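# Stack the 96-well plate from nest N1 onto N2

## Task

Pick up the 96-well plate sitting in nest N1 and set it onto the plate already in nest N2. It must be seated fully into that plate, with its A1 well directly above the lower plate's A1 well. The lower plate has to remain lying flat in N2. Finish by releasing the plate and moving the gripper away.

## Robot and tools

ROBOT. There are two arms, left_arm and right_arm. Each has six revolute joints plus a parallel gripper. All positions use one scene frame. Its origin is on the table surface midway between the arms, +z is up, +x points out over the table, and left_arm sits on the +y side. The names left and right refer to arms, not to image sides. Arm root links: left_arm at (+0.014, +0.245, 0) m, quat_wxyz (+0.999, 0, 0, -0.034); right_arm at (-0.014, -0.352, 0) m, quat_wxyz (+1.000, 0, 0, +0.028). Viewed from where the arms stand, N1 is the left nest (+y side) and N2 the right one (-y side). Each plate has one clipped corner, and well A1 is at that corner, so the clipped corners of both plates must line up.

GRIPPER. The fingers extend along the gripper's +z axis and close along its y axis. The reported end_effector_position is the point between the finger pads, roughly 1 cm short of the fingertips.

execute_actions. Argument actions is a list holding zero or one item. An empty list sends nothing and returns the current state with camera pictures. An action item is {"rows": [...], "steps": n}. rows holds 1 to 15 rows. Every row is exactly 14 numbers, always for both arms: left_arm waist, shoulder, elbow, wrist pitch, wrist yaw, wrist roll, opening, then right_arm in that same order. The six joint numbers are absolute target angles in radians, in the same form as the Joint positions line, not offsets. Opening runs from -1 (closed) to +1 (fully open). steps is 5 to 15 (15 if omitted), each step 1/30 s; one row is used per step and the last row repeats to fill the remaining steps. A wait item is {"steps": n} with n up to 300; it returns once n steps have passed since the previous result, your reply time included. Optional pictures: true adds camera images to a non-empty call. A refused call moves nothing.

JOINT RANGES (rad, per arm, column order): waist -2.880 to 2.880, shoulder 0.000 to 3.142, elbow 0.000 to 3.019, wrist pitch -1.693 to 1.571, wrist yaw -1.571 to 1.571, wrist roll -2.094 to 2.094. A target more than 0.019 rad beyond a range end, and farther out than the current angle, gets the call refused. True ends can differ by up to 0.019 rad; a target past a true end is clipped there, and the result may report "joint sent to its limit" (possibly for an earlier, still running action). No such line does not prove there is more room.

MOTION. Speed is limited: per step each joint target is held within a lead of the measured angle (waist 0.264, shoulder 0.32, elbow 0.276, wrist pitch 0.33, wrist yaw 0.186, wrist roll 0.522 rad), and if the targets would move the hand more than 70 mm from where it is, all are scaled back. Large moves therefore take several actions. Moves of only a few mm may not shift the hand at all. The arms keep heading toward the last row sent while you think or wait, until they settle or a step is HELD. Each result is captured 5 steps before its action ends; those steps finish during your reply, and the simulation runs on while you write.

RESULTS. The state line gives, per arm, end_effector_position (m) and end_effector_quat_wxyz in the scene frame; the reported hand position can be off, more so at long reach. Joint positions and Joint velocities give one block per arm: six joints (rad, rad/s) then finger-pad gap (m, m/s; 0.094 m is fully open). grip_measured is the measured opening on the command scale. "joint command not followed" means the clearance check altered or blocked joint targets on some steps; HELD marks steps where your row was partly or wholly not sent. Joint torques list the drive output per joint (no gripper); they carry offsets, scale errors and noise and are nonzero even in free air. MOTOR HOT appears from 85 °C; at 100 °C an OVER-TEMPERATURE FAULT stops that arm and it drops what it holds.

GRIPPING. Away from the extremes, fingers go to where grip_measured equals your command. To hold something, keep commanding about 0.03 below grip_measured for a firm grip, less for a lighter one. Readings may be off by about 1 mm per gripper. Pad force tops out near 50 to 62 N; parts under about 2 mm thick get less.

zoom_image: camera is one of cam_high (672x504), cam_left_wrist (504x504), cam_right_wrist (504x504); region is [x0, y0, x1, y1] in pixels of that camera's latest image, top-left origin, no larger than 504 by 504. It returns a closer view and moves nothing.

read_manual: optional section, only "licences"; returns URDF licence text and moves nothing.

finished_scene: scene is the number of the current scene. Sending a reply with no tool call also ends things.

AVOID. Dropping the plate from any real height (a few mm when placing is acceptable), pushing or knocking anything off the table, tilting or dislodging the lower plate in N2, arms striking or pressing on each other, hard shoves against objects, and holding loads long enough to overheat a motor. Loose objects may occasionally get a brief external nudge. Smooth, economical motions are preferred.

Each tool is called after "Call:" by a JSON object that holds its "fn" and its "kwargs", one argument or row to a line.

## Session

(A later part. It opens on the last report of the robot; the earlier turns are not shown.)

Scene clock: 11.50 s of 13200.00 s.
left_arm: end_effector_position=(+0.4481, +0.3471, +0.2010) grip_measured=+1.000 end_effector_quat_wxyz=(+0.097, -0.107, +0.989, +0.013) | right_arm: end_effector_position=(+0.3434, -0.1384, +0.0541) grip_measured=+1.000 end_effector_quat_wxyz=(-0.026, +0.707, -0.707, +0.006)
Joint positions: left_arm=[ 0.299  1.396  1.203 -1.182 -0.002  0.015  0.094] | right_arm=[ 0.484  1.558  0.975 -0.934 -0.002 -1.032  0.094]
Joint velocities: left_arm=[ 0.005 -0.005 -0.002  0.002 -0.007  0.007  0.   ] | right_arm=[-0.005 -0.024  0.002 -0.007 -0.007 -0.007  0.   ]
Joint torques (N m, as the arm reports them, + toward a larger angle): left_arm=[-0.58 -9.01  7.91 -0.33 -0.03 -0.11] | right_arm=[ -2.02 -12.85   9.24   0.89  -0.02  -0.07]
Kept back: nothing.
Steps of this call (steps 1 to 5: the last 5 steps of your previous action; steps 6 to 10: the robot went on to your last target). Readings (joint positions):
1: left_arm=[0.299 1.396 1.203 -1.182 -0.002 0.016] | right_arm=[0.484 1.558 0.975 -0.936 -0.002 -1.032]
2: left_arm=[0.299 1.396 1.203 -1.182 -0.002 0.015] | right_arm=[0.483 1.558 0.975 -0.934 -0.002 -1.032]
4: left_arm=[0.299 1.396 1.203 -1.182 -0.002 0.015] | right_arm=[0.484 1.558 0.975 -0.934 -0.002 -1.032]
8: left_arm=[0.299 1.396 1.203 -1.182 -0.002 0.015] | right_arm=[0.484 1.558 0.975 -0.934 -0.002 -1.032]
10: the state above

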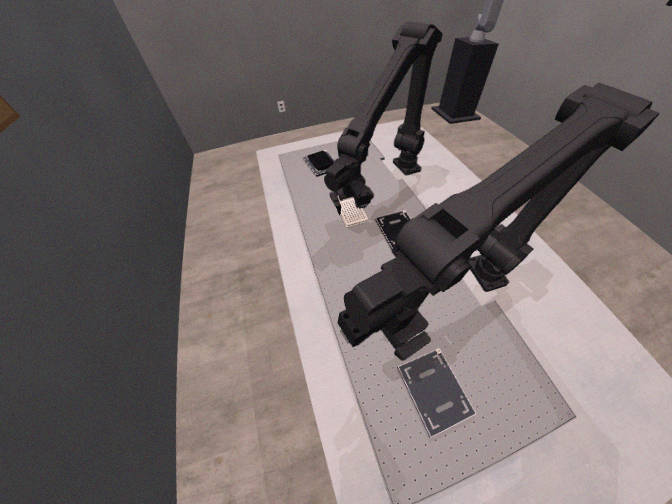

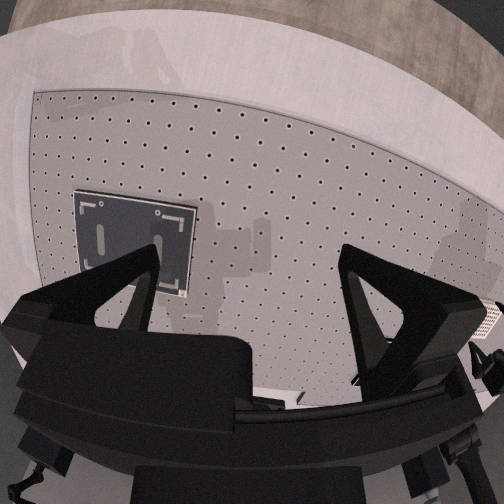

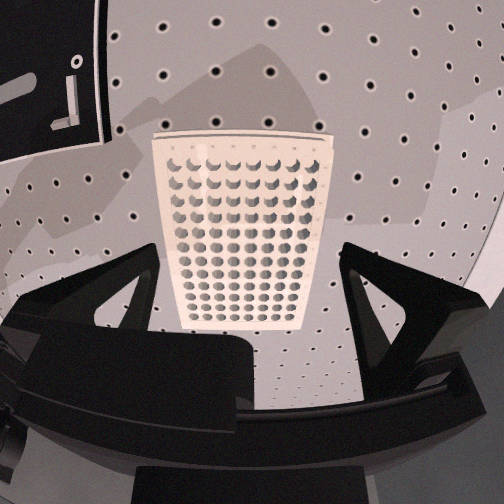

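Call:
{"fn": "execute_actions", "kwargs": {
  "actions": [
    {"rows":[[0.3,1.4,1.2,-1.2,0,0,1,0.456,1.55,0.964,-0.922,0,-1.05,1]]}
  ]
}}

Call:
{"fn": "execute_actions", "kwargs": {
  "actions": [
    {"rows":[[0.3,1.4,1.2,-1.2,0,0,1,0.456,1.6,0.98,-0.922,0,-1.05,1]]}
  ],
  "pictures": true
}}

Scene clock: 12.03 s of 13200.00 s.
left_arm: end_effector_position=(+0.4481, +0.3471, +0.2010) grip_measured=+1.000 end_effector_quat_wxyz=(+0.097, -0.108, +0.989, +0.013) | right_arm: end_effector_position=(+0.3437, -0.1499, +0.0498) grip_measured=+1.000 end_effector_quat_wxyz=(-0.021, +0.701, -0.713, +0.005)
Joint positions: left_arm=[ 0.299  1.396  1.203 -1.182 -0.002  0.015  0.094] | right_arm=[ 0.459  1.558  0.961 -0.932 -0.002 -1.038  0.094]
Joint velocities: left_arm=[-0.005 -0.005 -0.012  0.002  0.022  0.051  0.   ] | right_arm=[ 0.005 -0.005  0.002 -0.002  0.051 -0.022  0.   ]
Joint torques (N m, as the arm reports them, + toward a larger angle): left_arm=[-0.56 -9.01  7.87 -0.34 -0.04 -0.11] | right_arm=[ -2.56 -13.03   8.24   1.    -0.02  -0.1 ]
Steps of this call (steps 1 to 6: the robot went on to your last target; steps 7 to 16: the first 10 steps of this action). Readings (joint positions):
7: left_arm=[0.299 1.396 1.203 -1.182 -0.002 0.015] | right_arm=[0.482 1.558 0.973 -0.933 -0.002 -1.033]
8: left_arm=[0.299 1.396 1.203 -1.182 -0.002 0.015] | right_arm=[0.479 1.558 0.971 -0.932 -0.002 -1.034]
10: left_arm=[0.299 1.396 1.203 -1.182 -0.002 0.015] | right_arm=[0.471 1.558 0.966 -0.932 -0.002 -1.036]
14: left_arm=[0.299 1.396 1.203 -1.182 -0.002 0.015] | right_arm=[0.459 1.558 0.961 -0.932 -0.002 -1.037]
16: the state above

Scene clock: 12.53 s of 13200.00 s.
left_arm: end_effector_position=(+0.4481, +0.3471, +0.2010) grip_measured=+1.000 end_effector_quat_wxyz=(+0.097, -0.108, +0.989, +0.013) | right_arm: end_effector_position=(+0.3418, -0.1510, +0.0393) grip_measured=+1.000 end_effector_quat_wxyz=(-0.008, +0.701, -0.713, +0.001)
Joint positions: left_arm=[ 0.299  1.396  1.203 -1.182 -0.002  0.015  0.094] | right_arm=[ 0.459  1.585  0.961 -0.931 -0.002 -1.039  0.094]
Joint velocities: left_arm=[-0.015  0.005 -0.007  0.007  0.051  0.081  0.   ] | right_arm=[ 0.005  0.005 -0.002 -0.002  0.007 -0.007  0.   ]
Joint torques (N m, as the arm reports them, + toward a larger angle): left_arm=[-0.56 -9.    7.89 -0.34 -0.03 -0.11] | right_arm=[ -2.45 -11.12   9.57   0.81  -0.04  -0.09]
Steps of this call (steps 1 to 5: the last 5 steps of your previous action; steps 6 to 15: the first 10 steps of this action). Readings (joint positions):
6: left_arm=[0.299 1.396 1.203 -1.182 -0.002 0.015] | right_arm=[0.459 1.559 0.961 -0.932 -0.002 -1.038]
7: left_arm=[0.299 1.396 1.203 -1.182 -0.002 0.015] | right_arm=[0.459 1.562 0.961 -0.931 -0.002 -1.038]
9: left_arm=[0.299 1.396 1.203 -1.182 -0.002 0.015] | right_arm=[0.459 1.572 0.961 -0.931 -0.002 -1.039]
13: left_arm=[0.299 1.396 1.203 -1.182 -0.002 0.015] | right_arm=[0.459 1.585 0.961 -0.931 -0.002 -1.039]
15: the state above

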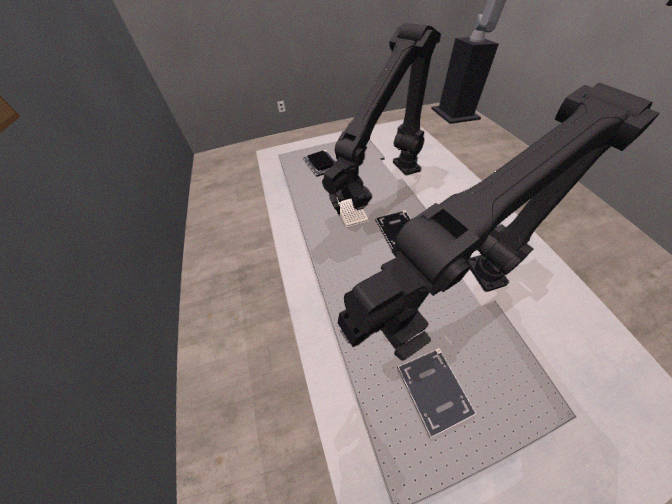

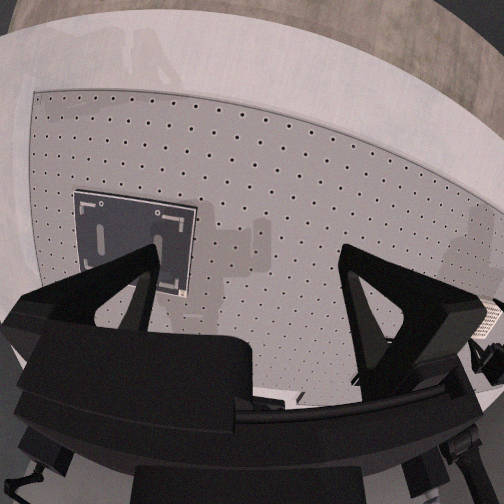

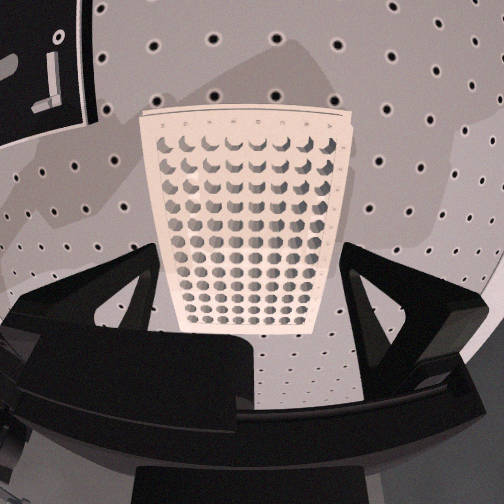

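Call:
{"fn": "execute_actions", "kwargs": {
  "actions": [
    {"rows":[[0.3,1.4,1.2,-1.2,0,0,1,0.456,1.619,0.98,-0.922,0,-1.05,1]],"steps":12}
  ]
}}

Call:
{"fn": "execute_actions", "kwargs": {
  "actions": [
    {"rows":[[0.3,1.4,1.2,-1.2,0,0,1,0.456,1.61,0.98,-0.922,0,-1.05,0.7]],"steps":10}
  ],
  "pictures": true
}}

Scene clock: 12.93 s of 13200.00 s.
left_arm: end_effector_position=(+0.4481, +0.3471, +0.2010) grip_measured=+1.000 end_effector_quat_wxyz=(+0.097, -0.108, +0.989, +0.013) | right_arm: end_effector_position=(+0.3405, -0.1517, +0.0332) grip_measured=+1.000 end_effector_quat_wxyz=(-0.000, +0.701, -0.713, -0.001)
Joint positions: left_arm=[ 0.299  1.396  1.203 -1.182 -0.002  0.015  0.094] | right_arm=[ 0.459  1.601  0.961 -0.931 -0.002 -1.039  0.094]
Joint velocities: left_arm=[ 0.005 -0.015 -0.002 -0.007  0.022  0.037  0.   ] | right_arm=[-0.005  0.024 -0.007 -0.002  0.007  0.007  0.   ]
Joint torques (N m, as the arm reports them, + toward a larger angle): left_arm=[-0.54 -9.05  7.88 -0.33 -0.03 -0.11] | right_arm=[ -2.68 -10.78   9.45   0.81  -0.01  -0.06]
Steps of this call (steps 1 to 5: the last 5 steps of your previous action; steps 6 to 12: the first 7 steps of this action). Readings (joint positions):
6: left_arm=[0.299 1.396 1.203 -1.182 -0.002 0.015] | right_arm=[0.459 1.586 0.961 -0.931 -0.002 -1.039]
7: left_arm=[0.299 1.396 1.203 -1.182 -0.002 0.015] | right_arm=[0.459 1.588 0.961 -0.931 -0.002 -1.039]
9: left_arm=[0.299 1.396 1.203 -1.182 -0.002 0.015] | right_arm=[0.459 1.594 0.961 -0.931 -0.002 -1.039]
12: the state above

Scene clock: 13.27 s of 13200.00 s.
left_arm: end_effector_position=(+0.4481, +0.3471, +0.2010) grip_measured=+1.000 end_effector_quat_wxyz=(+0.097, -0.108, +0.989, +0.013) | right_arm: end_effector_position=(+0.3404, -0.1517, +0.0328) grip_measured=+0.753 end_effector_quat_wxyz=(+0.000, +0.701, -0.713, -0.001)
Joint positions: left_arm=[ 0.299  1.396  1.203 -1.182 -0.002  0.015  0.094] | right_arm=[ 0.459  1.602  0.961 -0.931 -0.002 -1.039  0.082]
Joint velocities: left_arm=[-0.005  0.005 -0.012 -0.007  0.037 -0.051  0.   ] | right_arm=[-0.005 -0.005 -0.022 -0.007  0.007  0.007  0.001]
Joint torques (N m, as the arm reports them, + toward a larger angle): left_arm=[-0.55 -9.07  7.88 -0.33 -0.03 -0.11] | right_arm=[ -1.95 -11.47   9.44   0.91   0.    -0.09]
Steps of this call (steps 1 to 5: the last 5 steps of your previous action; steps 6 to 10: the first 5 steps of this action). Readings (joint positions):
6: left_arm=[0.299 1.396 1.203 -1.182 -0.002 0.015] | right_arm=[0.459 1.602 0.961 -0.931 -0.002 -1.039]
7: left_arm=[0.299 1.396 1.203 -1.182 -0.002 0.015] | right_arm=[0.459 1.602 0.961 -0.931 -0.002 -1.039]
9: left_arm=[0.299 1.396 1.203 -1.182 -0.002 0.015] | right_arm=[0.459 1.602 0.961 -0.931 -0.002 -1.039]
10: the state above

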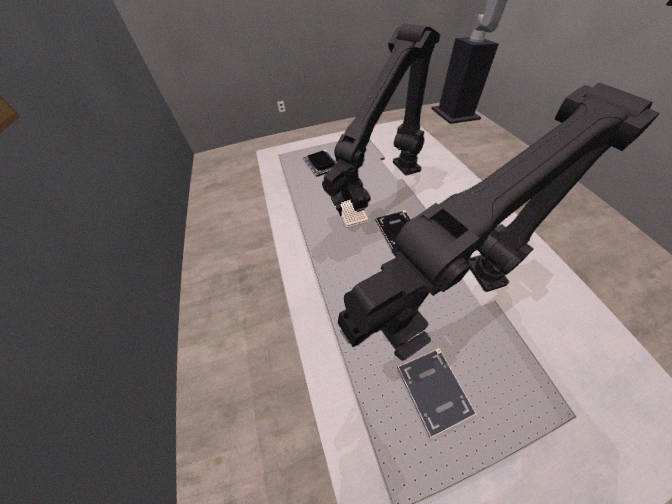

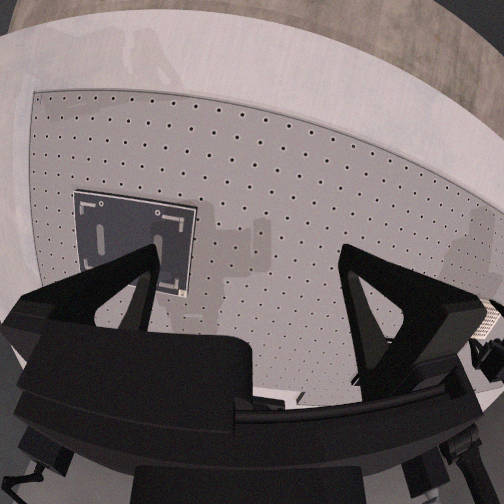

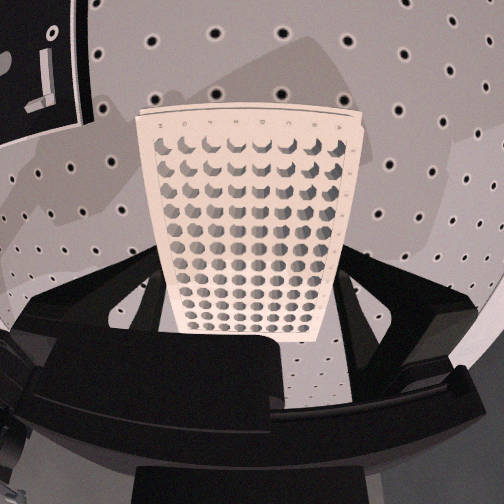

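Call:
{"fn": "execute_actions", "kwargs": {
  "actions": [
    {"rows":[[0.3,1.4,1.2,-1.2,0,0,1,0.456,1.43,0.975,-1.015,0,-1.0,0.7]],"steps":12}
  ]
}}

Call:
{"fn": "execute_actions", "kwargs": {
  "actions": [
    {"rows":[[0.3,1.4,1.2,-1.2,0,0,1,-0.449,1.43,0.975,-1.015,0,1.058,0.7]]}
  ]
}}

Call:
{"fn": "execute_actions", "kwargs": {
  "actions": [
    {"steps":26}
  ]
}}

Call:
{"fn": "execute_actions", "kwargs": {
  "actions": [
    {"rows":[[0.3,1.4,1.2,-1.2,0,0,1,-0.449,1.505,0.975,-1.0,0,1.058,0.7]]}
  ],
  "pictures": true
}}

Call:
{"fn": "zoom_image", "kwargs": {
  "camera": "cam_right_wrist",
  "region": [100,40,400,340]
}}

Scene clock: 13.77 s of 13200.00 s.
left_arm: end_effector_position=(+0.4481, +0.3471, +0.2010) grip_measured=+1.000 end_effector_quat_wxyz=(+0.097, -0.108, +0.989, +0.013) | right_arm: end_effector_position=(+0.3320, -0.1565, +0.0925) grip_measured=+0.753 end_effector_quat_wxyz=(+0.041, -0.693, +0.720, -0.010)
Joint positions: left_arm=[ 0.299  1.396  1.203 -1.182 -0.002  0.015  0.094] | right_arm=[ 0.459  1.438  0.955 -1.004 -0.002 -1.018  0.082]
Joint velocities: left_arm=[ 0.005  0.015  0.007 -0.012 -0.037 -0.081  0.   ] | right_arm=[ 0.005 -0.523  0.002 -0.046 -0.037  0.051  0.001]
Joint torques (N m, as the arm reports them, + toward a larger angle): left_arm=[-0.57 -9.04  7.86 -0.33 -0.03 -0.11] | right_arm=[-2.51 -8.41 10.46  0.28 -0.01  0.12]
Steps of this call (steps 1 to 5: the last 5 steps of your previous action; steps 6 to 8: the robot went on to your last target; steps 9 to 15: the first 7 steps of this action). Readings (joint positions):
9: left_arm=[0.299 1.396 1.203 -1.182 -0.002 0.015] | right_arm=[0.459 1.592 0.961 -0.944 -0.002 -1.034]
10: left_arm=[0.299 1.396 1.203 -1.182 -0.002 0.015] | right_arm=[0.459 1.574 0.958 -0.967 -0.002 -1.029]
12: left_arm=[0.299 1.396 1.203 -1.182 -0.002 0.015] | right_arm=[0.459 1.516 0.955 -0.997 -0.002 -1.023]
15: the state above

Scene clock: 14.27 s of 13200.00 s.
left_arm: end_effector_position=(+0.4481, +0.3471, +0.2010) grip_measured=+1.000 end_effector_quat_wxyz=(+0.097, -0.108, +0.989, +0.013) | right_arm: end_effector_position=(+0.3836, -0.3491, +0.1001) grip_measured=+0.753 end_effector_quat_wxyz=(+0.050, -0.185, +0.981, -0.006)
Joint positions: left_arm=[ 0.299  1.396  1.203 -1.182 -0.002  0.015  0.094] | right_arm=[-0.049  1.417  0.955 -1.007 -0.006 -0.365  0.082]
Joint velocities: left_arm=[-0.005 -0.005  0.007 -0.017 -0.081 -0.007  0.   ] | right_arm=[-1.919 -0.015 -0.007 -0.022 -0.007  1.824  0.   ]
Joint torques (N m, as the arm reports them, + toward a larger angle): left_arm=[-0.55 -8.99  7.88 -0.34 -0.03 -0.11] | right_arm=[-1.73 -9.67  9.96  0.45  0.11  0.11]
Steps of this call (steps 1 to 5: the last 5 steps of your previous action; steps 6 to 15: the first 10 steps of this action). Readings (joint positions):
6: left_arm=[0.299 1.396 1.203 -1.182 -0.002 0.015] | right_arm=[0.447 1.417 0.955 -1.007 -0.007 -0.958]
7: left_arm=[0.299 1.396 1.203 -1.182 -0.002 0.015] | right_arm=[0.419 1.417 0.955 -1.007 -0.009 -0.892]
9: left_arm=[0.299 1.396 1.203 -1.182 -0.002 0.015] | right_arm=[0.327 1.417 0.955 -1.007 -0.009 -0.761]
13: left_arm=[0.299 1.396 1.203 -1.182 -0.002 0.015] | right_arm=[0.082 1.417 0.955 -1.007 -0.007 -0.498]
15: the state above

Scene clock: 15.13 s of 13200.00 s.
left_arm: end_effector_position=(+0.4481, +0.3471, +0.2010) grip_measured=+1.000 end_effector_quat_wxyz=(+0.097, -0.108, +0.989, +0.013) | right_arm: end_effector_position=(+0.3537, -0.5037, +0.1001) grip_measured=+0.754 end_effector_quat_wxyz=(+0.048, +0.651, +0.757, +0.015)
Joint positions: left_arm=[ 0.299  1.396  1.203 -1.182 -0.002  0.015  0.094] | right_arm=[-0.444  1.417  0.955 -1.007  0.002  1.032  0.082]
Joint velocities: left_arm=[-0.015 -0.034 -0.012  0.012 -0.037 -0.066  0.   ] | right_arm=[-0.005  0.015  0.002  0.002  0.007  0.11  -0.001]
Joint torques (N m, as the arm reports them, + toward a larger angle): left_arm=[-0.56 -9.    7.89 -0.33 -0.03 -0.11] | right_arm=[-2.83 -9.63 10.64  0.31  0.01  0.11]
Kept back: nothing.
Steps of this call (steps 1 to 5: the last 5 steps of your previous action; steps 6 to 26: the robot went on to your last target). Readings (joint positions):
1: left_arm=[0.299 1.396 1.203 -1.182 -0.002 0.015] | right_arm=[-0.116 1.417 0.955 -1.007 -0.006 -0.299]
2: left_arm=[0.299 1.396 1.203 -1.182 -0.002 0.015] | right_arm=[-0.183 1.417 0.955 -1.007 -0.005 -0.233]
4: left_arm=[0.299 1.396 1.203 -1.182 -0.002 0.015] | right_arm=[-0.317 1.417 0.955 -1.007 -0.004 -0.082]
8: left_arm=[0.299 1.396 1.203 -1.182 -0.002 0.015] | right_arm=[-0.500 1.417 0.955 -1.007 0.006 0.319]
26: the state above

Scene clock: 15.47 s of 13200.00 s.
left_arm: end_effector_position=(+0.4481, +0.3471, +0.2010) grip_measured=+1.000 end_effector_quat_wxyz=(+0.097, -0.108, +0.989, +0.013) | right_arm: end_effector_position=(+0.3505, -0.5023, +0.0673) grip_measured=+0.754 end_effector_quat_wxyz=(+0.007, +0.657, +0.754, +0.001)
Joint positions: left_arm=[ 0.299  1.396  1.203 -1.182 -0.002  0.015  0.094] | right_arm=[-0.444  1.506  0.956 -1.006  0.002  1.045  0.082]
Joint velocities: left_arm=[-0.005  0.005  0.002  0.002 -0.007  0.037  0.   ] | right_arm=[-0.005 -0.015 -0.012  0.002  0.022  0.022 -0.   ]
Joint torques (N m, as the arm reports them, + toward a larger angle): left_arm=[-0.53 -9.02  7.87 -0.32 -0.03 -0.11] | right_arm=[ -2.82 -11.51  10.11   0.67  -0.01   0.13]
Steps of this call (steps 1 to 10: the first 10 steps of this action). Readings (joint positions):
1: left_arm=[0.299 1.396 1.203 -1.182 -0.002 0.015] | right_arm=[-0.444 1.423 0.955 -1.007 0.002 1.035]
2: left_arm=[0.299 1.396 1.203 -1.182 -0.002 0.015] | right_arm=[-0.444 1.433 0.956 -1.006 0.002 1.037]
4: left_arm=[0.299 1.396 1.203 -1.182 -0.002 0.015] | right_arm=[-0.444 1.463 0.956 -1.006 0.002 1.041]
8: left_arm=[0.299 1.396 1.203 -1.182 -0.002 0.015] | right_arm=[-0.444 1.505 0.956 -1.006 0.002 1.044]
10: the state above

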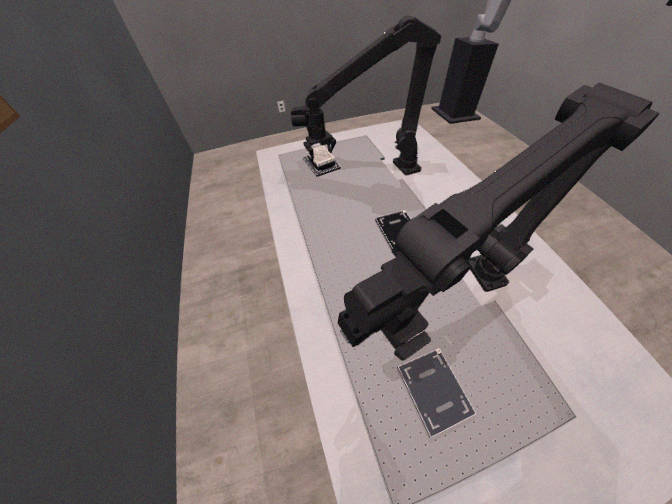

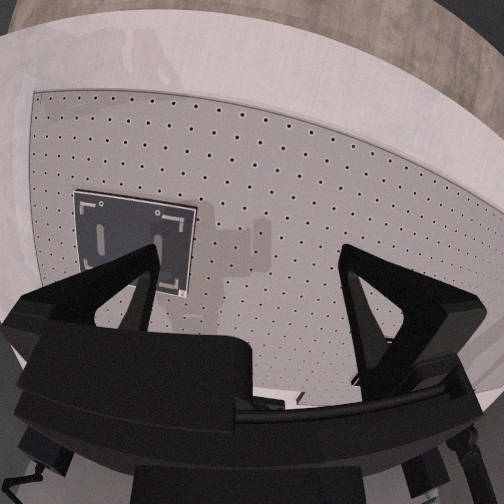

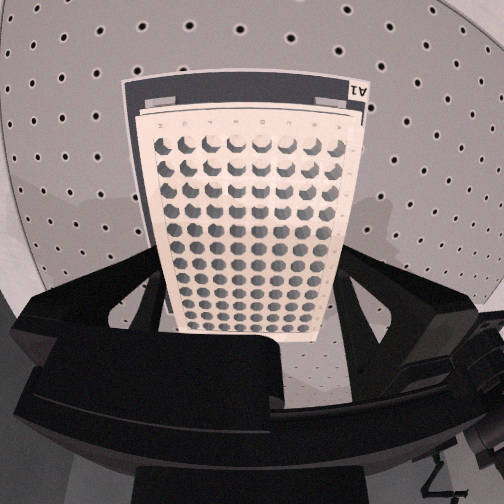

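Region (100, 40, 400, 340) of cam_right_wrist's 504x504 image, scaled by 1.680, with more detail than that image has.

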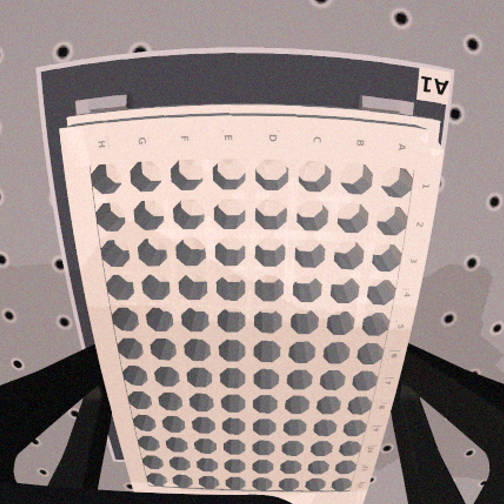

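Call:
{"fn": "execute_actions", "kwargs": {
  "actions": [
    {"rows":[[0.3,1.4,1.2,-1.2,0,0,1,-0.426,1.537,0.975,-0.989,0,1.071,0.7]]}
  ],
  "pictures": true
}}

Call:
{"fn": "zoom_image", "kwargs": {
  "camera": "cam_right_wrist",
  "region": [100,40,400,340]
}}

Scene clock: 16.03 s of 13200.00 s.
left_arm: end_effector_position=(+0.4481, +0.3471, +0.2010) grip_measured=+1.000 end_effector_quat_wxyz=(+0.097, -0.108, +0.989, +0.013) | right_arm: end_effector_position=(+0.3530, -0.4978, +0.0619) grip_measured=+0.754 end_effector_quat_wxyz=(+0.003, +0.657, +0.754, +0.000)
Joint positions: left_arm=[ 0.299  1.396  1.203 -1.182 -0.002  0.015  0.094] | right_arm=[-0.431  1.521  0.956 -1.     0.002  1.058  0.082]
Joint velocities: left_arm=[ 0.005 -0.005 -0.012 -0.002  0.11   0.007  0.   ] | right_arm=[-0.005 -0.005  0.002 -0.007 -0.037 -0.022 -0.   ]
Joint torques (N m, as the arm reports them, + toward a larger angle): left_arm=[-0.59 -8.99  7.89 -0.34 -0.03 -0.11] | right_arm=[-2.31 -9.77  9.84  0.83 -0.02  0.09]
Steps of this call (steps 1 to 5: the last 5 steps of your previous action; steps 6 to 7: the robot went on to your last target; steps 8 to 17: the first 10 steps of this action). Readings (joint positions):
8: left_arm=[0.299 1.396 1.203 -1.182 -0.002 0.015] | right_arm=[-0.443 1.507 0.956 -1.005 0.002 1.048]
9: left_arm=[0.299 1.396 1.203 -1.182 -0.002 0.015] | right_arm=[-0.442 1.508 0.956 -1.003 0.002 1.051]
11: left_arm=[0.299 1.396 1.203 -1.182 -0.002 0.015] | right_arm=[-0.437 1.513 0.956 -1.001 0.002 1.054]
15: left_arm=[0.299 1.396 1.203 -1.182 -0.002 0.015] | right_arm=[-0.432 1.520 0.956 -1.000 0.002 1.057]
17: the state above

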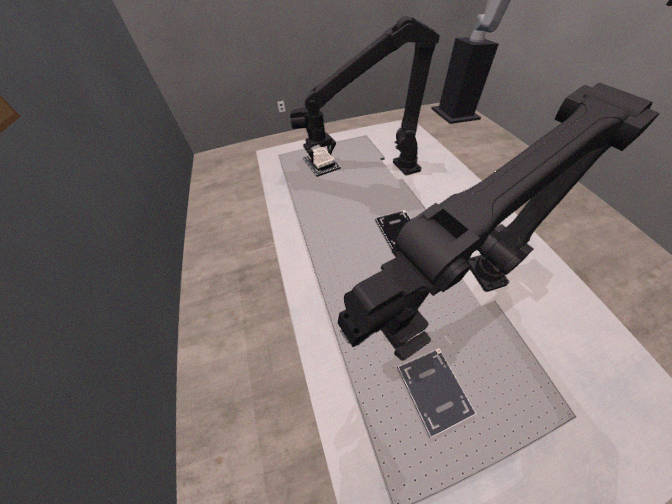

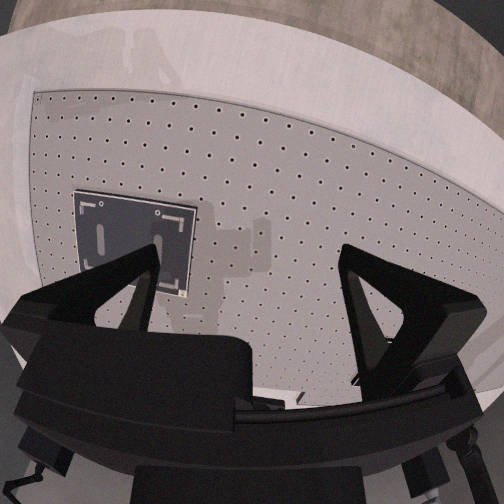

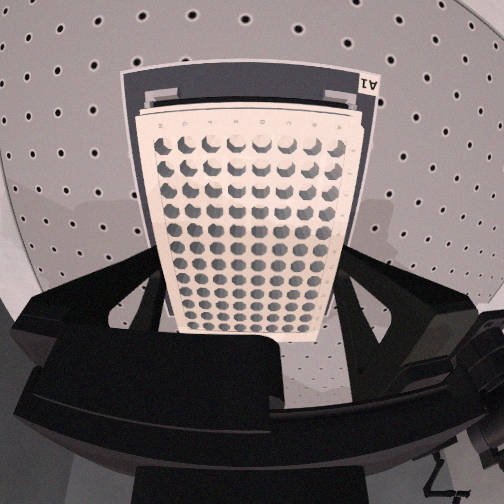

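Region (100, 40, 400, 340) of cam_right_wrist's 504x504 image, scaled by 1.680, with more detail than that image has.

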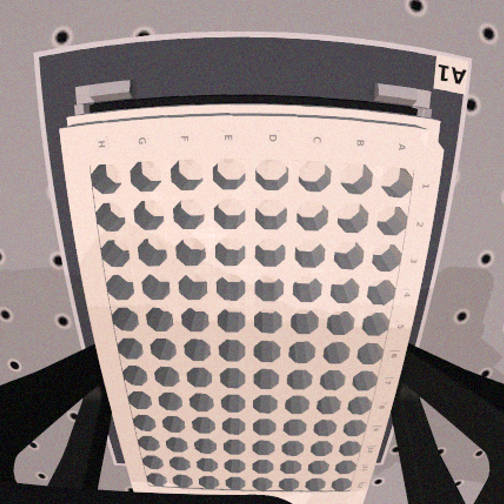

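Call:
{"fn": "execute_actions", "kwargs": {
  "actions": [
    {"rows":[[0.3,1.4,1.2,-1.2,0,0,1,-0.431,1.537,0.975,-0.984,0.007,1.075,0.7]],"steps":8}
  ]
}}

Call:
{"fn": "execute_actions", "kwargs": {
  "actions": [
    {"rows":[[0.3,1.4,1.2,-1.2,0,0,1,-0.431,1.562,0.975,-0.984,0.007,1.075,0.7]]}
  ],
  "pictures": true
}}

Call:
{"fn": "zoom_image", "kwargs": {
  "camera": "cam_right_wrist",
  "region": [100,40,400,340]
}}

Scene clock: 16.30 s of 13200.00 s.
left_arm: end_effector_position=(+0.4481, +0.3471, +0.2010) grip_measured=+1.000 end_effector_quat_wxyz=(+0.097, -0.108, +0.989, +0.013) | right_arm: end_effector_position=(+0.3538, -0.4983, +0.0619) grip_measured=+0.754 end_effector_quat_wxyz=(+0.005, +0.658, +0.753, +0.000)
Joint positions: left_arm=[ 0.299  1.396  1.203 -1.182 -0.002  0.015  0.094] | right_arm=[-0.431  1.521  0.956 -0.996  0.003  1.061  0.082]
Joint velocities: left_arm=[ 0.005 -0.005  0.012  0.012 -0.051 -0.007  0.   ] | right_arm=[-0.005 -0.005 -0.007  0.046 -0.007  0.051  0.   ]
Joint torques (N m, as the arm reports them, + toward a larger angle): left_arm=[-0.55 -8.98  7.88 -0.34 -0.03 -0.11] | right_arm=[ -2.26 -10.11   9.85   1.04   0.24   0.13]
Steps of this call (steps 1 to 5: the last 5 steps of your previous action; steps 6 to 8: the first 3 steps of this action). Readings (joint positions):
6: left_arm=[0.299 1.396 1.203 -1.182 -0.002 0.015] | right_arm=[-0.431 1.521 0.956 -0.999 0.002 1.060]
7: left_arm=[0.299 1.396 1.203 -1.182 -0.002 0.015] | right_arm=[-0.431 1.521 0.956 -0.997 0.003 1.061]
8: the state above

Scene clock: 16.80 s of 13200.00 s.
left_arm: end_effector_position=(+0.4481, +0.3471, +0.2010) grip_measured=+1.000 end_effector_quat_wxyz=(+0.097, -0.108, +0.989, +0.013) | right_arm: end_effector_position=(+0.3541, -0.4985, +0.0581) grip_measured=+0.754 end_effector_quat_wxyz=(+0.002, +0.659, +0.752, -0.001)
Joint positions: left_arm=[ 0.299  1.396  1.203 -1.182 -0.002  0.015  0.094] | right_arm=[-0.431  1.532  0.957 -0.993  0.004  1.063  0.082]
Joint velocities: left_arm=[-0.005 -0.005 -0.002 -0.007 -0.022 -0.007  0.   ] | right_arm=[ 0.005 -0.005 -0.012  0.007 -0.007 -0.037 -0.   ]
Joint torques (N m, as the arm reports them, + toward a larger angle): left_arm=[-0.53 -8.98  7.89 -0.33 -0.03 -0.11] | right_arm=[-2.09 -8.4   9.75  0.81  0.21  0.12]
Steps of this call (steps 1 to 5: the last 5 steps of your previous action; steps 6 to 15: the first 10 steps of this action). Readings (joint positions):
6: left_arm=[0.299 1.396 1.203 -1.182 -0.002 0.015] | right_arm=[-0.431 1.523 0.956 -0.995 0.003 1.063]
7: left_arm=[0.299 1.396 1.203 -1.182 -0.002 0.015] | right_arm=[-0.431 1.526 0.956 -0.994 0.003 1.063]
9: left_arm=[0.299 1.396 1.203 -1.182 -0.002 0.015] | right_arm=[-0.431 1.532 0.957 -0.993 0.003 1.063]
13: left_arm=[0.299 1.396 1.203 -1.182 -0.002 0.015] | right_arm=[-0.431 1.532 0.957 -0.993 0.004 1.063]
15: the state above

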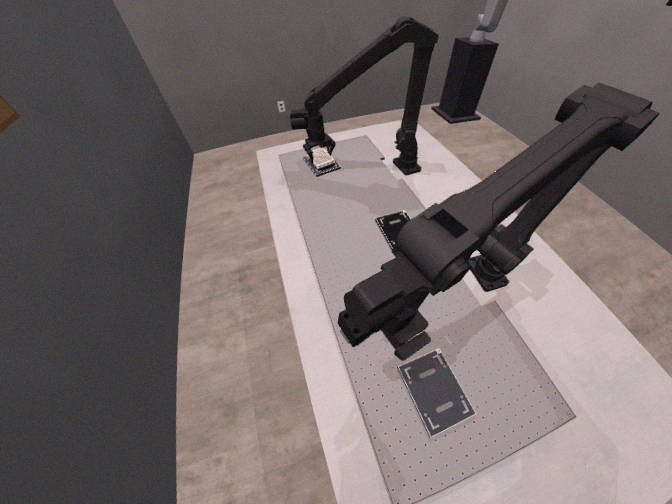

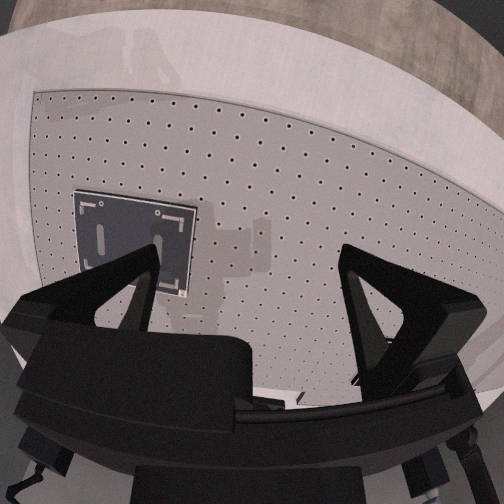

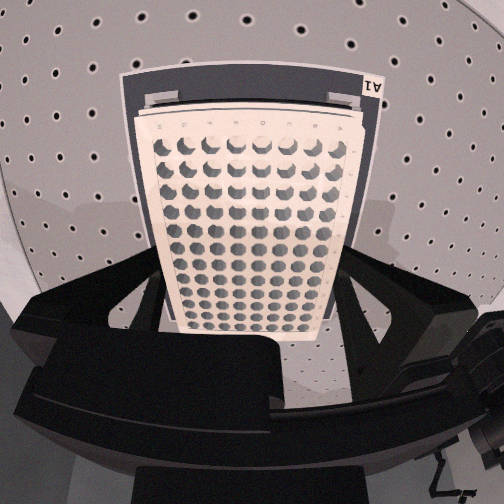

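Region (100, 40, 400, 340) of cam_right_wrist's 504x504 image, scaled by 1.680, with more detail than that image has.

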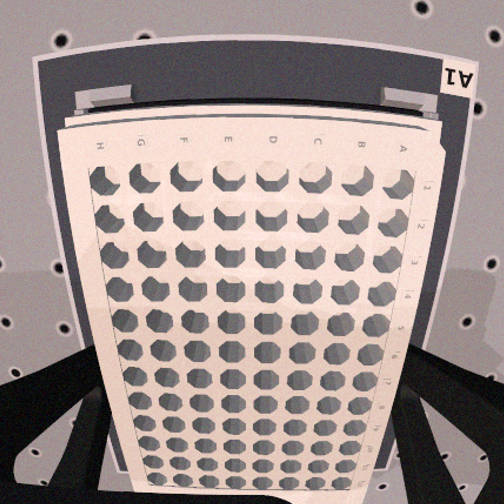

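Call:
{"fn": "execute_actions", "kwargs": {
  "actions": [
    {"rows":[[0.3,1.4,1.2,-1.2,0,0,1,-0.449,1.562,0.968,-1.012,0.009,1.075,0.7]]}
  ],
  "pictures": true
}}

Call:
{"fn": "zoom_image", "kwargs": {
  "camera": "cam_right_wrist",
  "region": [100,40,400,340]
}}

Scene clock: 17.30 s of 13200.00 s.
left_arm: end_effector_position=(+0.4481, +0.3471, +0.2010) grip_measured=+1.000 end_effector_quat_wxyz=(+0.097, -0.108, +0.989, +0.013) | right_arm: end_effector_position=(+0.3533, -0.4989, +0.0581) grip_measured=+0.754 end_effector_quat_wxyz=(+0.001, +0.659, +0.752, -0.001)
Joint positions: left_arm=[ 0.299  1.396  1.203 -1.182 -0.002  0.015  0.094] | right_arm=[-0.433  1.532  0.957 -0.995  0.003  1.063  0.082]
Joint velocities: left_arm=[-0.005 -0.005  0.017 -0.002 -0.022 -0.066  0.   ] | right_arm=[-0.005 -0.005 -0.037  0.002 -0.022 -0.007  0.   ]
Joint torques (N m, as the arm reports them, + toward a larger angle): left_arm=[-0.58 -9.08  7.88 -0.32 -0.03 -0.11] | right_arm=[-3.67 -9.04  9.07 -0.2   0.34  0.09]
Steps of this call (steps 1 to 5: the last 5 steps of your previous action; steps 6 to 15: the first 10 steps of this action). Readings (joint positions):
6: left_arm=[0.299 1.396 1.203 -1.182 -0.002 0.015] | right_arm=[-0.432 1.532 0.957 -0.995 0.004 1.063]
7: left_arm=[0.299 1.396 1.203 -1.182 -0.002 0.015] | right_arm=[-0.433 1.532 0.957 -0.995 0.003 1.063]
9: left_arm=[0.299 1.396 1.203 -1.182 -0.002 0.015] | right_arm=[-0.433 1.532 0.957 -0.995 0.003 1.063]
13: left_arm=[0.299 1.396 1.203 -1.182 -0.002 0.015] | right_arm=[-0.433 1.532 0.957 -0.995 0.003 1.063]
15: the state above

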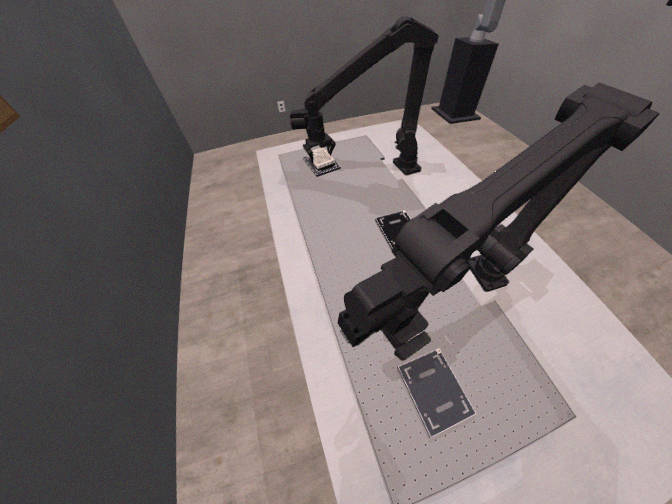

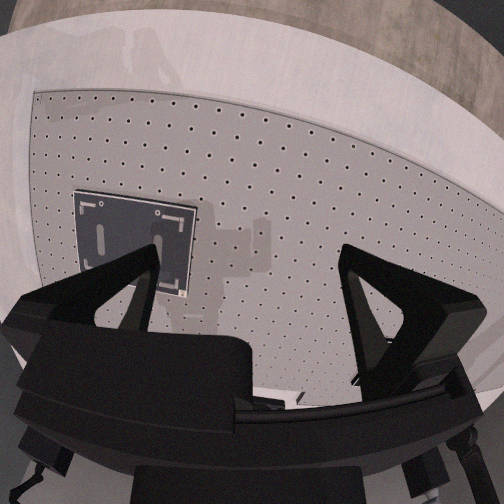

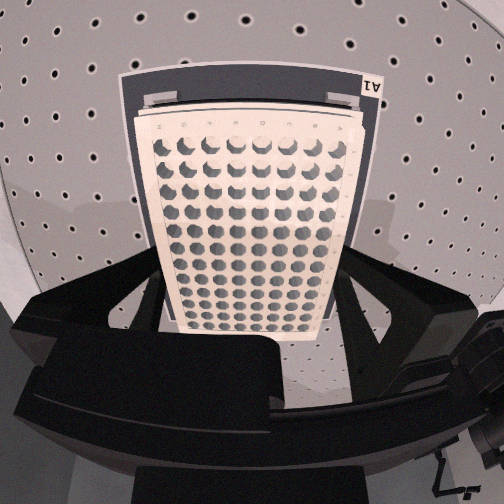

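Region (100, 40, 400, 340) of cam_right_wrist's 504x504 image, scaled by 1.680, with more detail than that image has.

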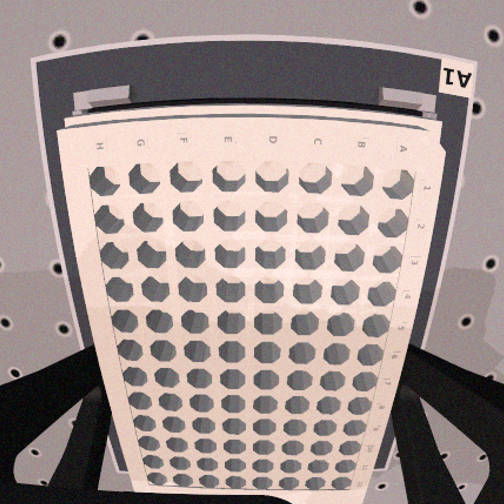

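Wiggling the roll to seat it and check capture.

Call:
{"fn": "execute_actions", "kwargs": {
  "actions": [
    {"rows":[[0.3,1.4,1.2,-1.2,0,0,1,-0.445,1.565,0.968,-1.012,0.007,1.125,0.7]],"steps":12}
  ]
}}

Call:
{"fn": "execute_actions", "kwargs": {
  "actions": [
    {"rows":[[0.3,1.4,1.2,-1.2,0,0,1,-0.445,1.565,0.968,-1.005,0.007,1.0,0.7]],"steps":12}
  ]
}}

Call:
{"fn": "execute_actions", "kwargs": {
  "actions": [
    {"rows":[[0.3,1.4,1.2,-1.2,0,0,1,-0.44,1.565,0.968,-1.0,0.005,1.092,0.7]]}
  ],
  "pictures": true
}}

Call:
{"fn": "zoom_image", "kwargs": {
  "camera": "cam_right_wrist",
  "region": [100,40,400,340]
}}

Scene clock: 17.70 s of 13200.00 s.
left_arm: end_effector_position=(+0.4481, +0.3471, +0.2010) grip_measured=+1.000 end_effector_quat_wxyz=(+0.097, -0.108, +0.989, +0.013) | right_arm: end_effector_position=(+0.3531, -0.4985, +0.0581) grip_measured=+0.754 end_effector_quat_wxyz=(-0.000, +0.670, +0.742, -0.001)
Joint positions: left_arm=[ 0.299  1.396  1.203 -1.182 -0.002  0.015  0.094] | right_arm=[-0.433  1.532  0.957 -0.997  0.001  1.092  0.082]
Joint velocities: left_arm=[ 0.005 -0.005 -0.017  0.012 -0.051  0.095  0.   ] | right_arm=[-0.005 -0.015 -0.012 -0.007  0.022  0.051 -0.001]
Joint torques (N m, as the arm reports them, + toward a larger angle): left_arm=[-0.55 -9.03  7.88 -0.33 -0.03 -0.11] | right_arm=[-3.39 -8.5   9.06 -0.15  0.36  0.25]
Steps of this call (steps 1 to 5: the last 5 steps of your previous action; steps 6 to 12: the first 7 steps of this action). Readings (joint positions):
6: left_arm=[0.299 1.396 1.203 -1.182 -0.002 0.015] | right_arm=[-0.433 1.532 0.957 -0.995 0.002 1.070]
7: left_arm=[0.299 1.396 1.203 -1.182 -0.002 0.015] | right_arm=[-0.433 1.532 0.957 -0.996 0.002 1.076]
9: left_arm=[0.299 1.396 1.203 -1.182 -0.002 0.015] | right_arm=[-0.433 1.532 0.957 -0.997 0.002 1.085]
12: the state above

Scene clock: 18.10 s of 13200.00 s.
left_arm: end_effector_position=(+0.4481, +0.3471, +0.2010) grip_measured=+1.000 end_effector_quat_wxyz=(+0.097, -0.108, +0.989, +0.013) | right_arm: end_effector_position=(+0.3523, -0.4999, +0.0581) grip_measured=+0.754 end_effector_quat_wxyz=(-0.001, +0.651, +0.759, -0.001)
Joint positions: left_arm=[ 0.299  1.396  1.203 -1.182 -0.002  0.015  0.094] | right_arm=[-0.437  1.532  0.957 -0.998  0.001  1.036  0.082]
Joint velocities: left_arm=[-0.015 -0.005 -0.027 -0.002 -0.095  0.037  0.   ] | right_arm=[-0.024 -0.024 -0.002 -0.027 -0.037 -0.081 -0.   ]
Joint torques (N m, as the arm reports them, + toward a larger angle): left_arm=[-0.55 -9.02  7.88 -0.34 -0.03 -0.11] | right_arm=[-2.58 -8.5   8.97  0.2   0.36 -0.14]
Steps of this call (steps 1 to 5: the last 5 steps of your previous action; steps 6 to 12: the first 7 steps of this action). Readings (joint positions):
6: left_arm=[0.299 1.396 1.203 -1.182 -0.002 0.015] | right_arm=[-0.433 1.532 0.957 -0.998 0.001 1.083]
7: left_arm=[0.299 1.396 1.203 -1.182 -0.002 0.015] | right_arm=[-0.434 1.532 0.957 -0.998 0.001 1.071]
9: left_arm=[0.299 1.396 1.203 -1.182 -0.002 0.015] | right_arm=[-0.436 1.532 0.957 -0.998 0.001 1.052]
12: the state above

Scene clock: 18.60 s of 13200.00 s.
left_arm: end_effector_position=(+0.4481, +0.3471, +0.2010) grip_measured=+1.000 end_effector_quat_wxyz=(+0.097, -0.108, +0.989, +0.013) | right_arm: end_effector_position=(+0.3523, -0.4999, +0.0581) grip_measured=+0.754 end_effector_quat_wxyz=(-0.001, +0.660, +0.751, -0.000)
Joint positions: left_arm=[ 0.299  1.396  1.203 -1.182 -0.002  0.015  0.094] | right_arm=[-0.438  1.532  0.957 -0.998 -0.     1.061  0.082]
Joint velocities: left_arm=[-0.005 -0.005 -0.002 -0.007 -0.022  0.007  0.   ] | right_arm=[-0.005  0.005 -0.012  0.012 -0.051  0.007  0.   ]
Joint torques (N m, as the arm reports them, + toward a larger angle): left_arm=[-0.54 -8.97  7.89 -0.35 -0.03 -0.11] | right_arm=[-1.98 -8.58  9.08  0.35  0.34  0.26]
Steps of this call (steps 1 to 5: the last 5 steps of your previous action; steps 6 to 15: the first 10 steps of this action). Readings (joint positions):
6: left_arm=[0.299 1.396 1.203 -1.182 -0.002 0.015] | right_arm=[-0.438 1.532 0.957 -0.998 0.001 1.037]
7: left_arm=[0.299 1.396 1.203 -1.182 -0.002 0.015] | right_arm=[-0.438 1.532 0.957 -0.998 0.001 1.043]
9: left_arm=[0.299 1.396 1.203 -1.182 -0.002 0.015] | right_arm=[-0.438 1.532 0.957 -0.998 0.001 1.051]
13: left_arm=[0.299 1.396 1.203 -1.182 -0.002 0.015] | right_arm=[-0.438 1.532 0.957 -0.998 -0.000 1.059]
15: the state above

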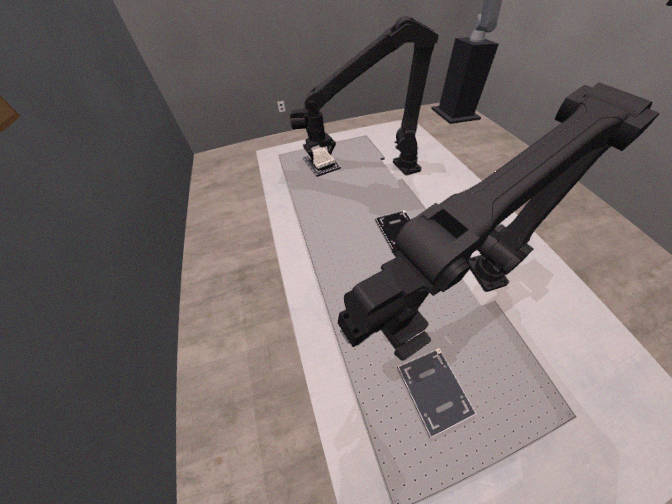

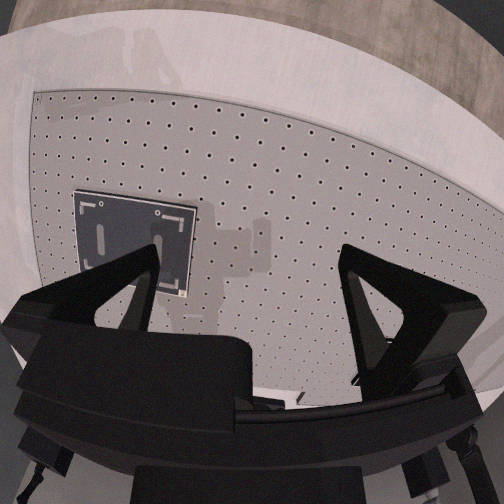

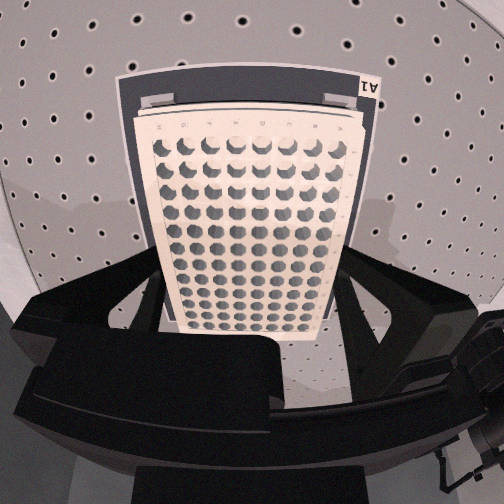

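Region (100, 40, 400, 340) of cam_right_wrist's 504x504 image, scaled by 1.680, with more detail than that image has.

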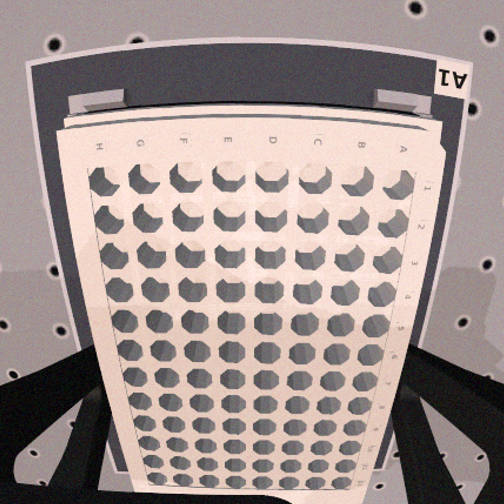

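Call:
{"fn": "execute_actions", "kwargs": {
  "actions": [
    {"rows":[[0.3,1.4,1.2,-1.2,0,0,1,-0.43,1.567,0.968,-0.99,-0.012,1.035,0.7]]}
  ],
  "pictures": true
}}

Call:
{"fn": "zoom_image", "kwargs": {
  "camera": "cam_right_wrist",
  "region": [100,40,400,340]
}}

Scene clock: 19.10 s of 13200.00 s.
left_arm: end_effector_position=(+0.4481, +0.3471, +0.2010) grip_measured=+1.000 end_effector_quat_wxyz=(+0.097, -0.108, +0.989, +0.013) | right_arm: end_effector_position=(+0.3528, -0.4991, +0.0581) grip_measured=+0.754 end_effector_quat_wxyz=(-0.001, +0.658, +0.753, +0.002)
Joint positions: left_arm=[ 0.299  1.396  1.203 -1.182 -0.002  0.015  0.094] | right_arm=[-0.437  1.532  0.957 -0.997 -0.005  1.055  0.082]
Joint velocities: left_arm=[-0.005 -0.024  0.017 -0.002  0.022  0.051  0.   ] | right_arm=[-0.005 -0.005 -0.017 -0.017  0.022 -0.037 -0.001]
Joint torques (N m, as the arm reports them, + toward a larger angle): left_arm=[-0.54 -9.02  7.87 -0.33 -0.03 -0.11] | right_arm=[-1.57 -8.46  9.1   0.72 -0.24 -0.12]
Steps of this call (steps 1 to 5: the last 5 steps of your previous action; steps 6 to 15: the first 10 steps of this action). Readings (joint positions):
6: left_arm=[0.299 1.396 1.203 -1.182 -0.002 0.015] | right_arm=[-0.437 1.532 0.957 -0.998 -0.003 1.061]
7: left_arm=[0.299 1.396 1.203 -1.182 -0.002 0.015] | right_arm=[-0.437 1.532 0.957 -0.998 -0.004 1.059]
9: left_arm=[0.299 1.396 1.203 -1.182 -0.002 0.015] | right_arm=[-0.437 1.532 0.957 -0.997 -0.004 1.057]
13: left_arm=[0.299 1.396 1.203 -1.182 -0.002 0.015] | right_arm=[-0.437 1.532 0.957 -0.997 -0.005 1.055]
15: the state above

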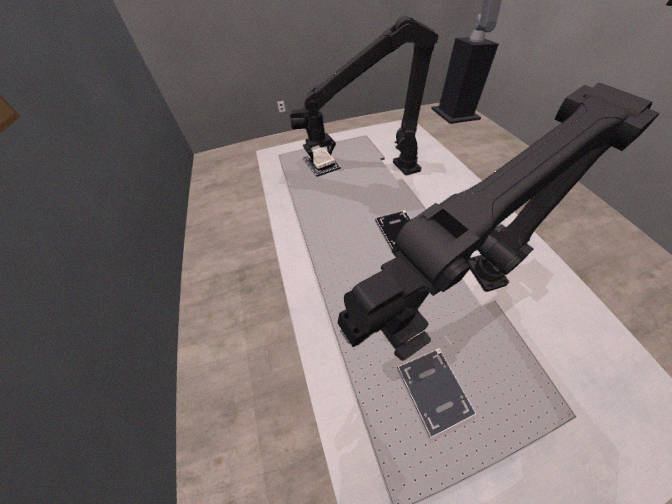

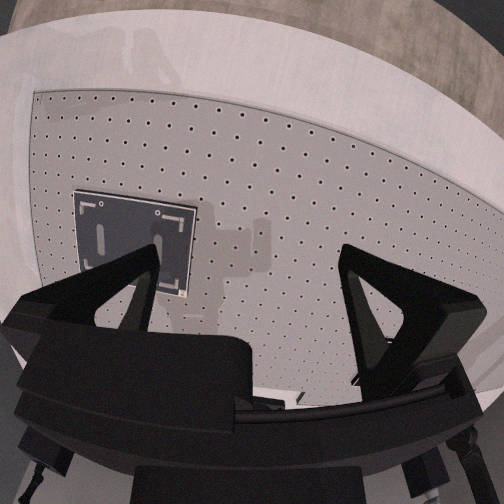

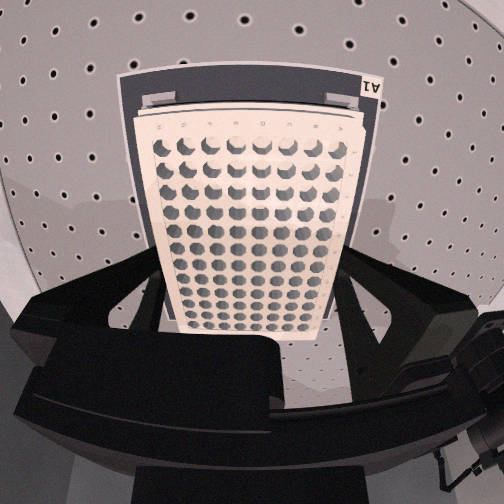

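Region (100, 40, 400, 340) of cam_right_wrist's 504x504 image, scaled by 1.680, with more detail than that image has.

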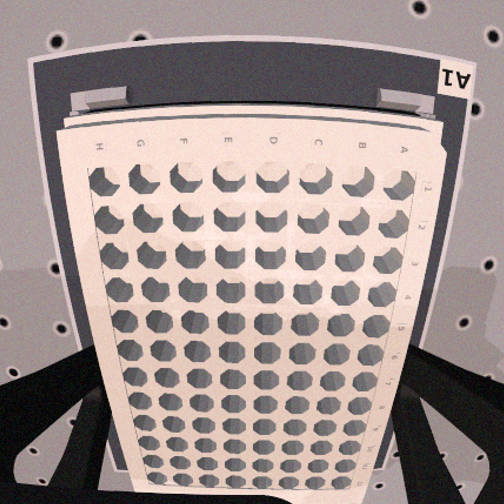

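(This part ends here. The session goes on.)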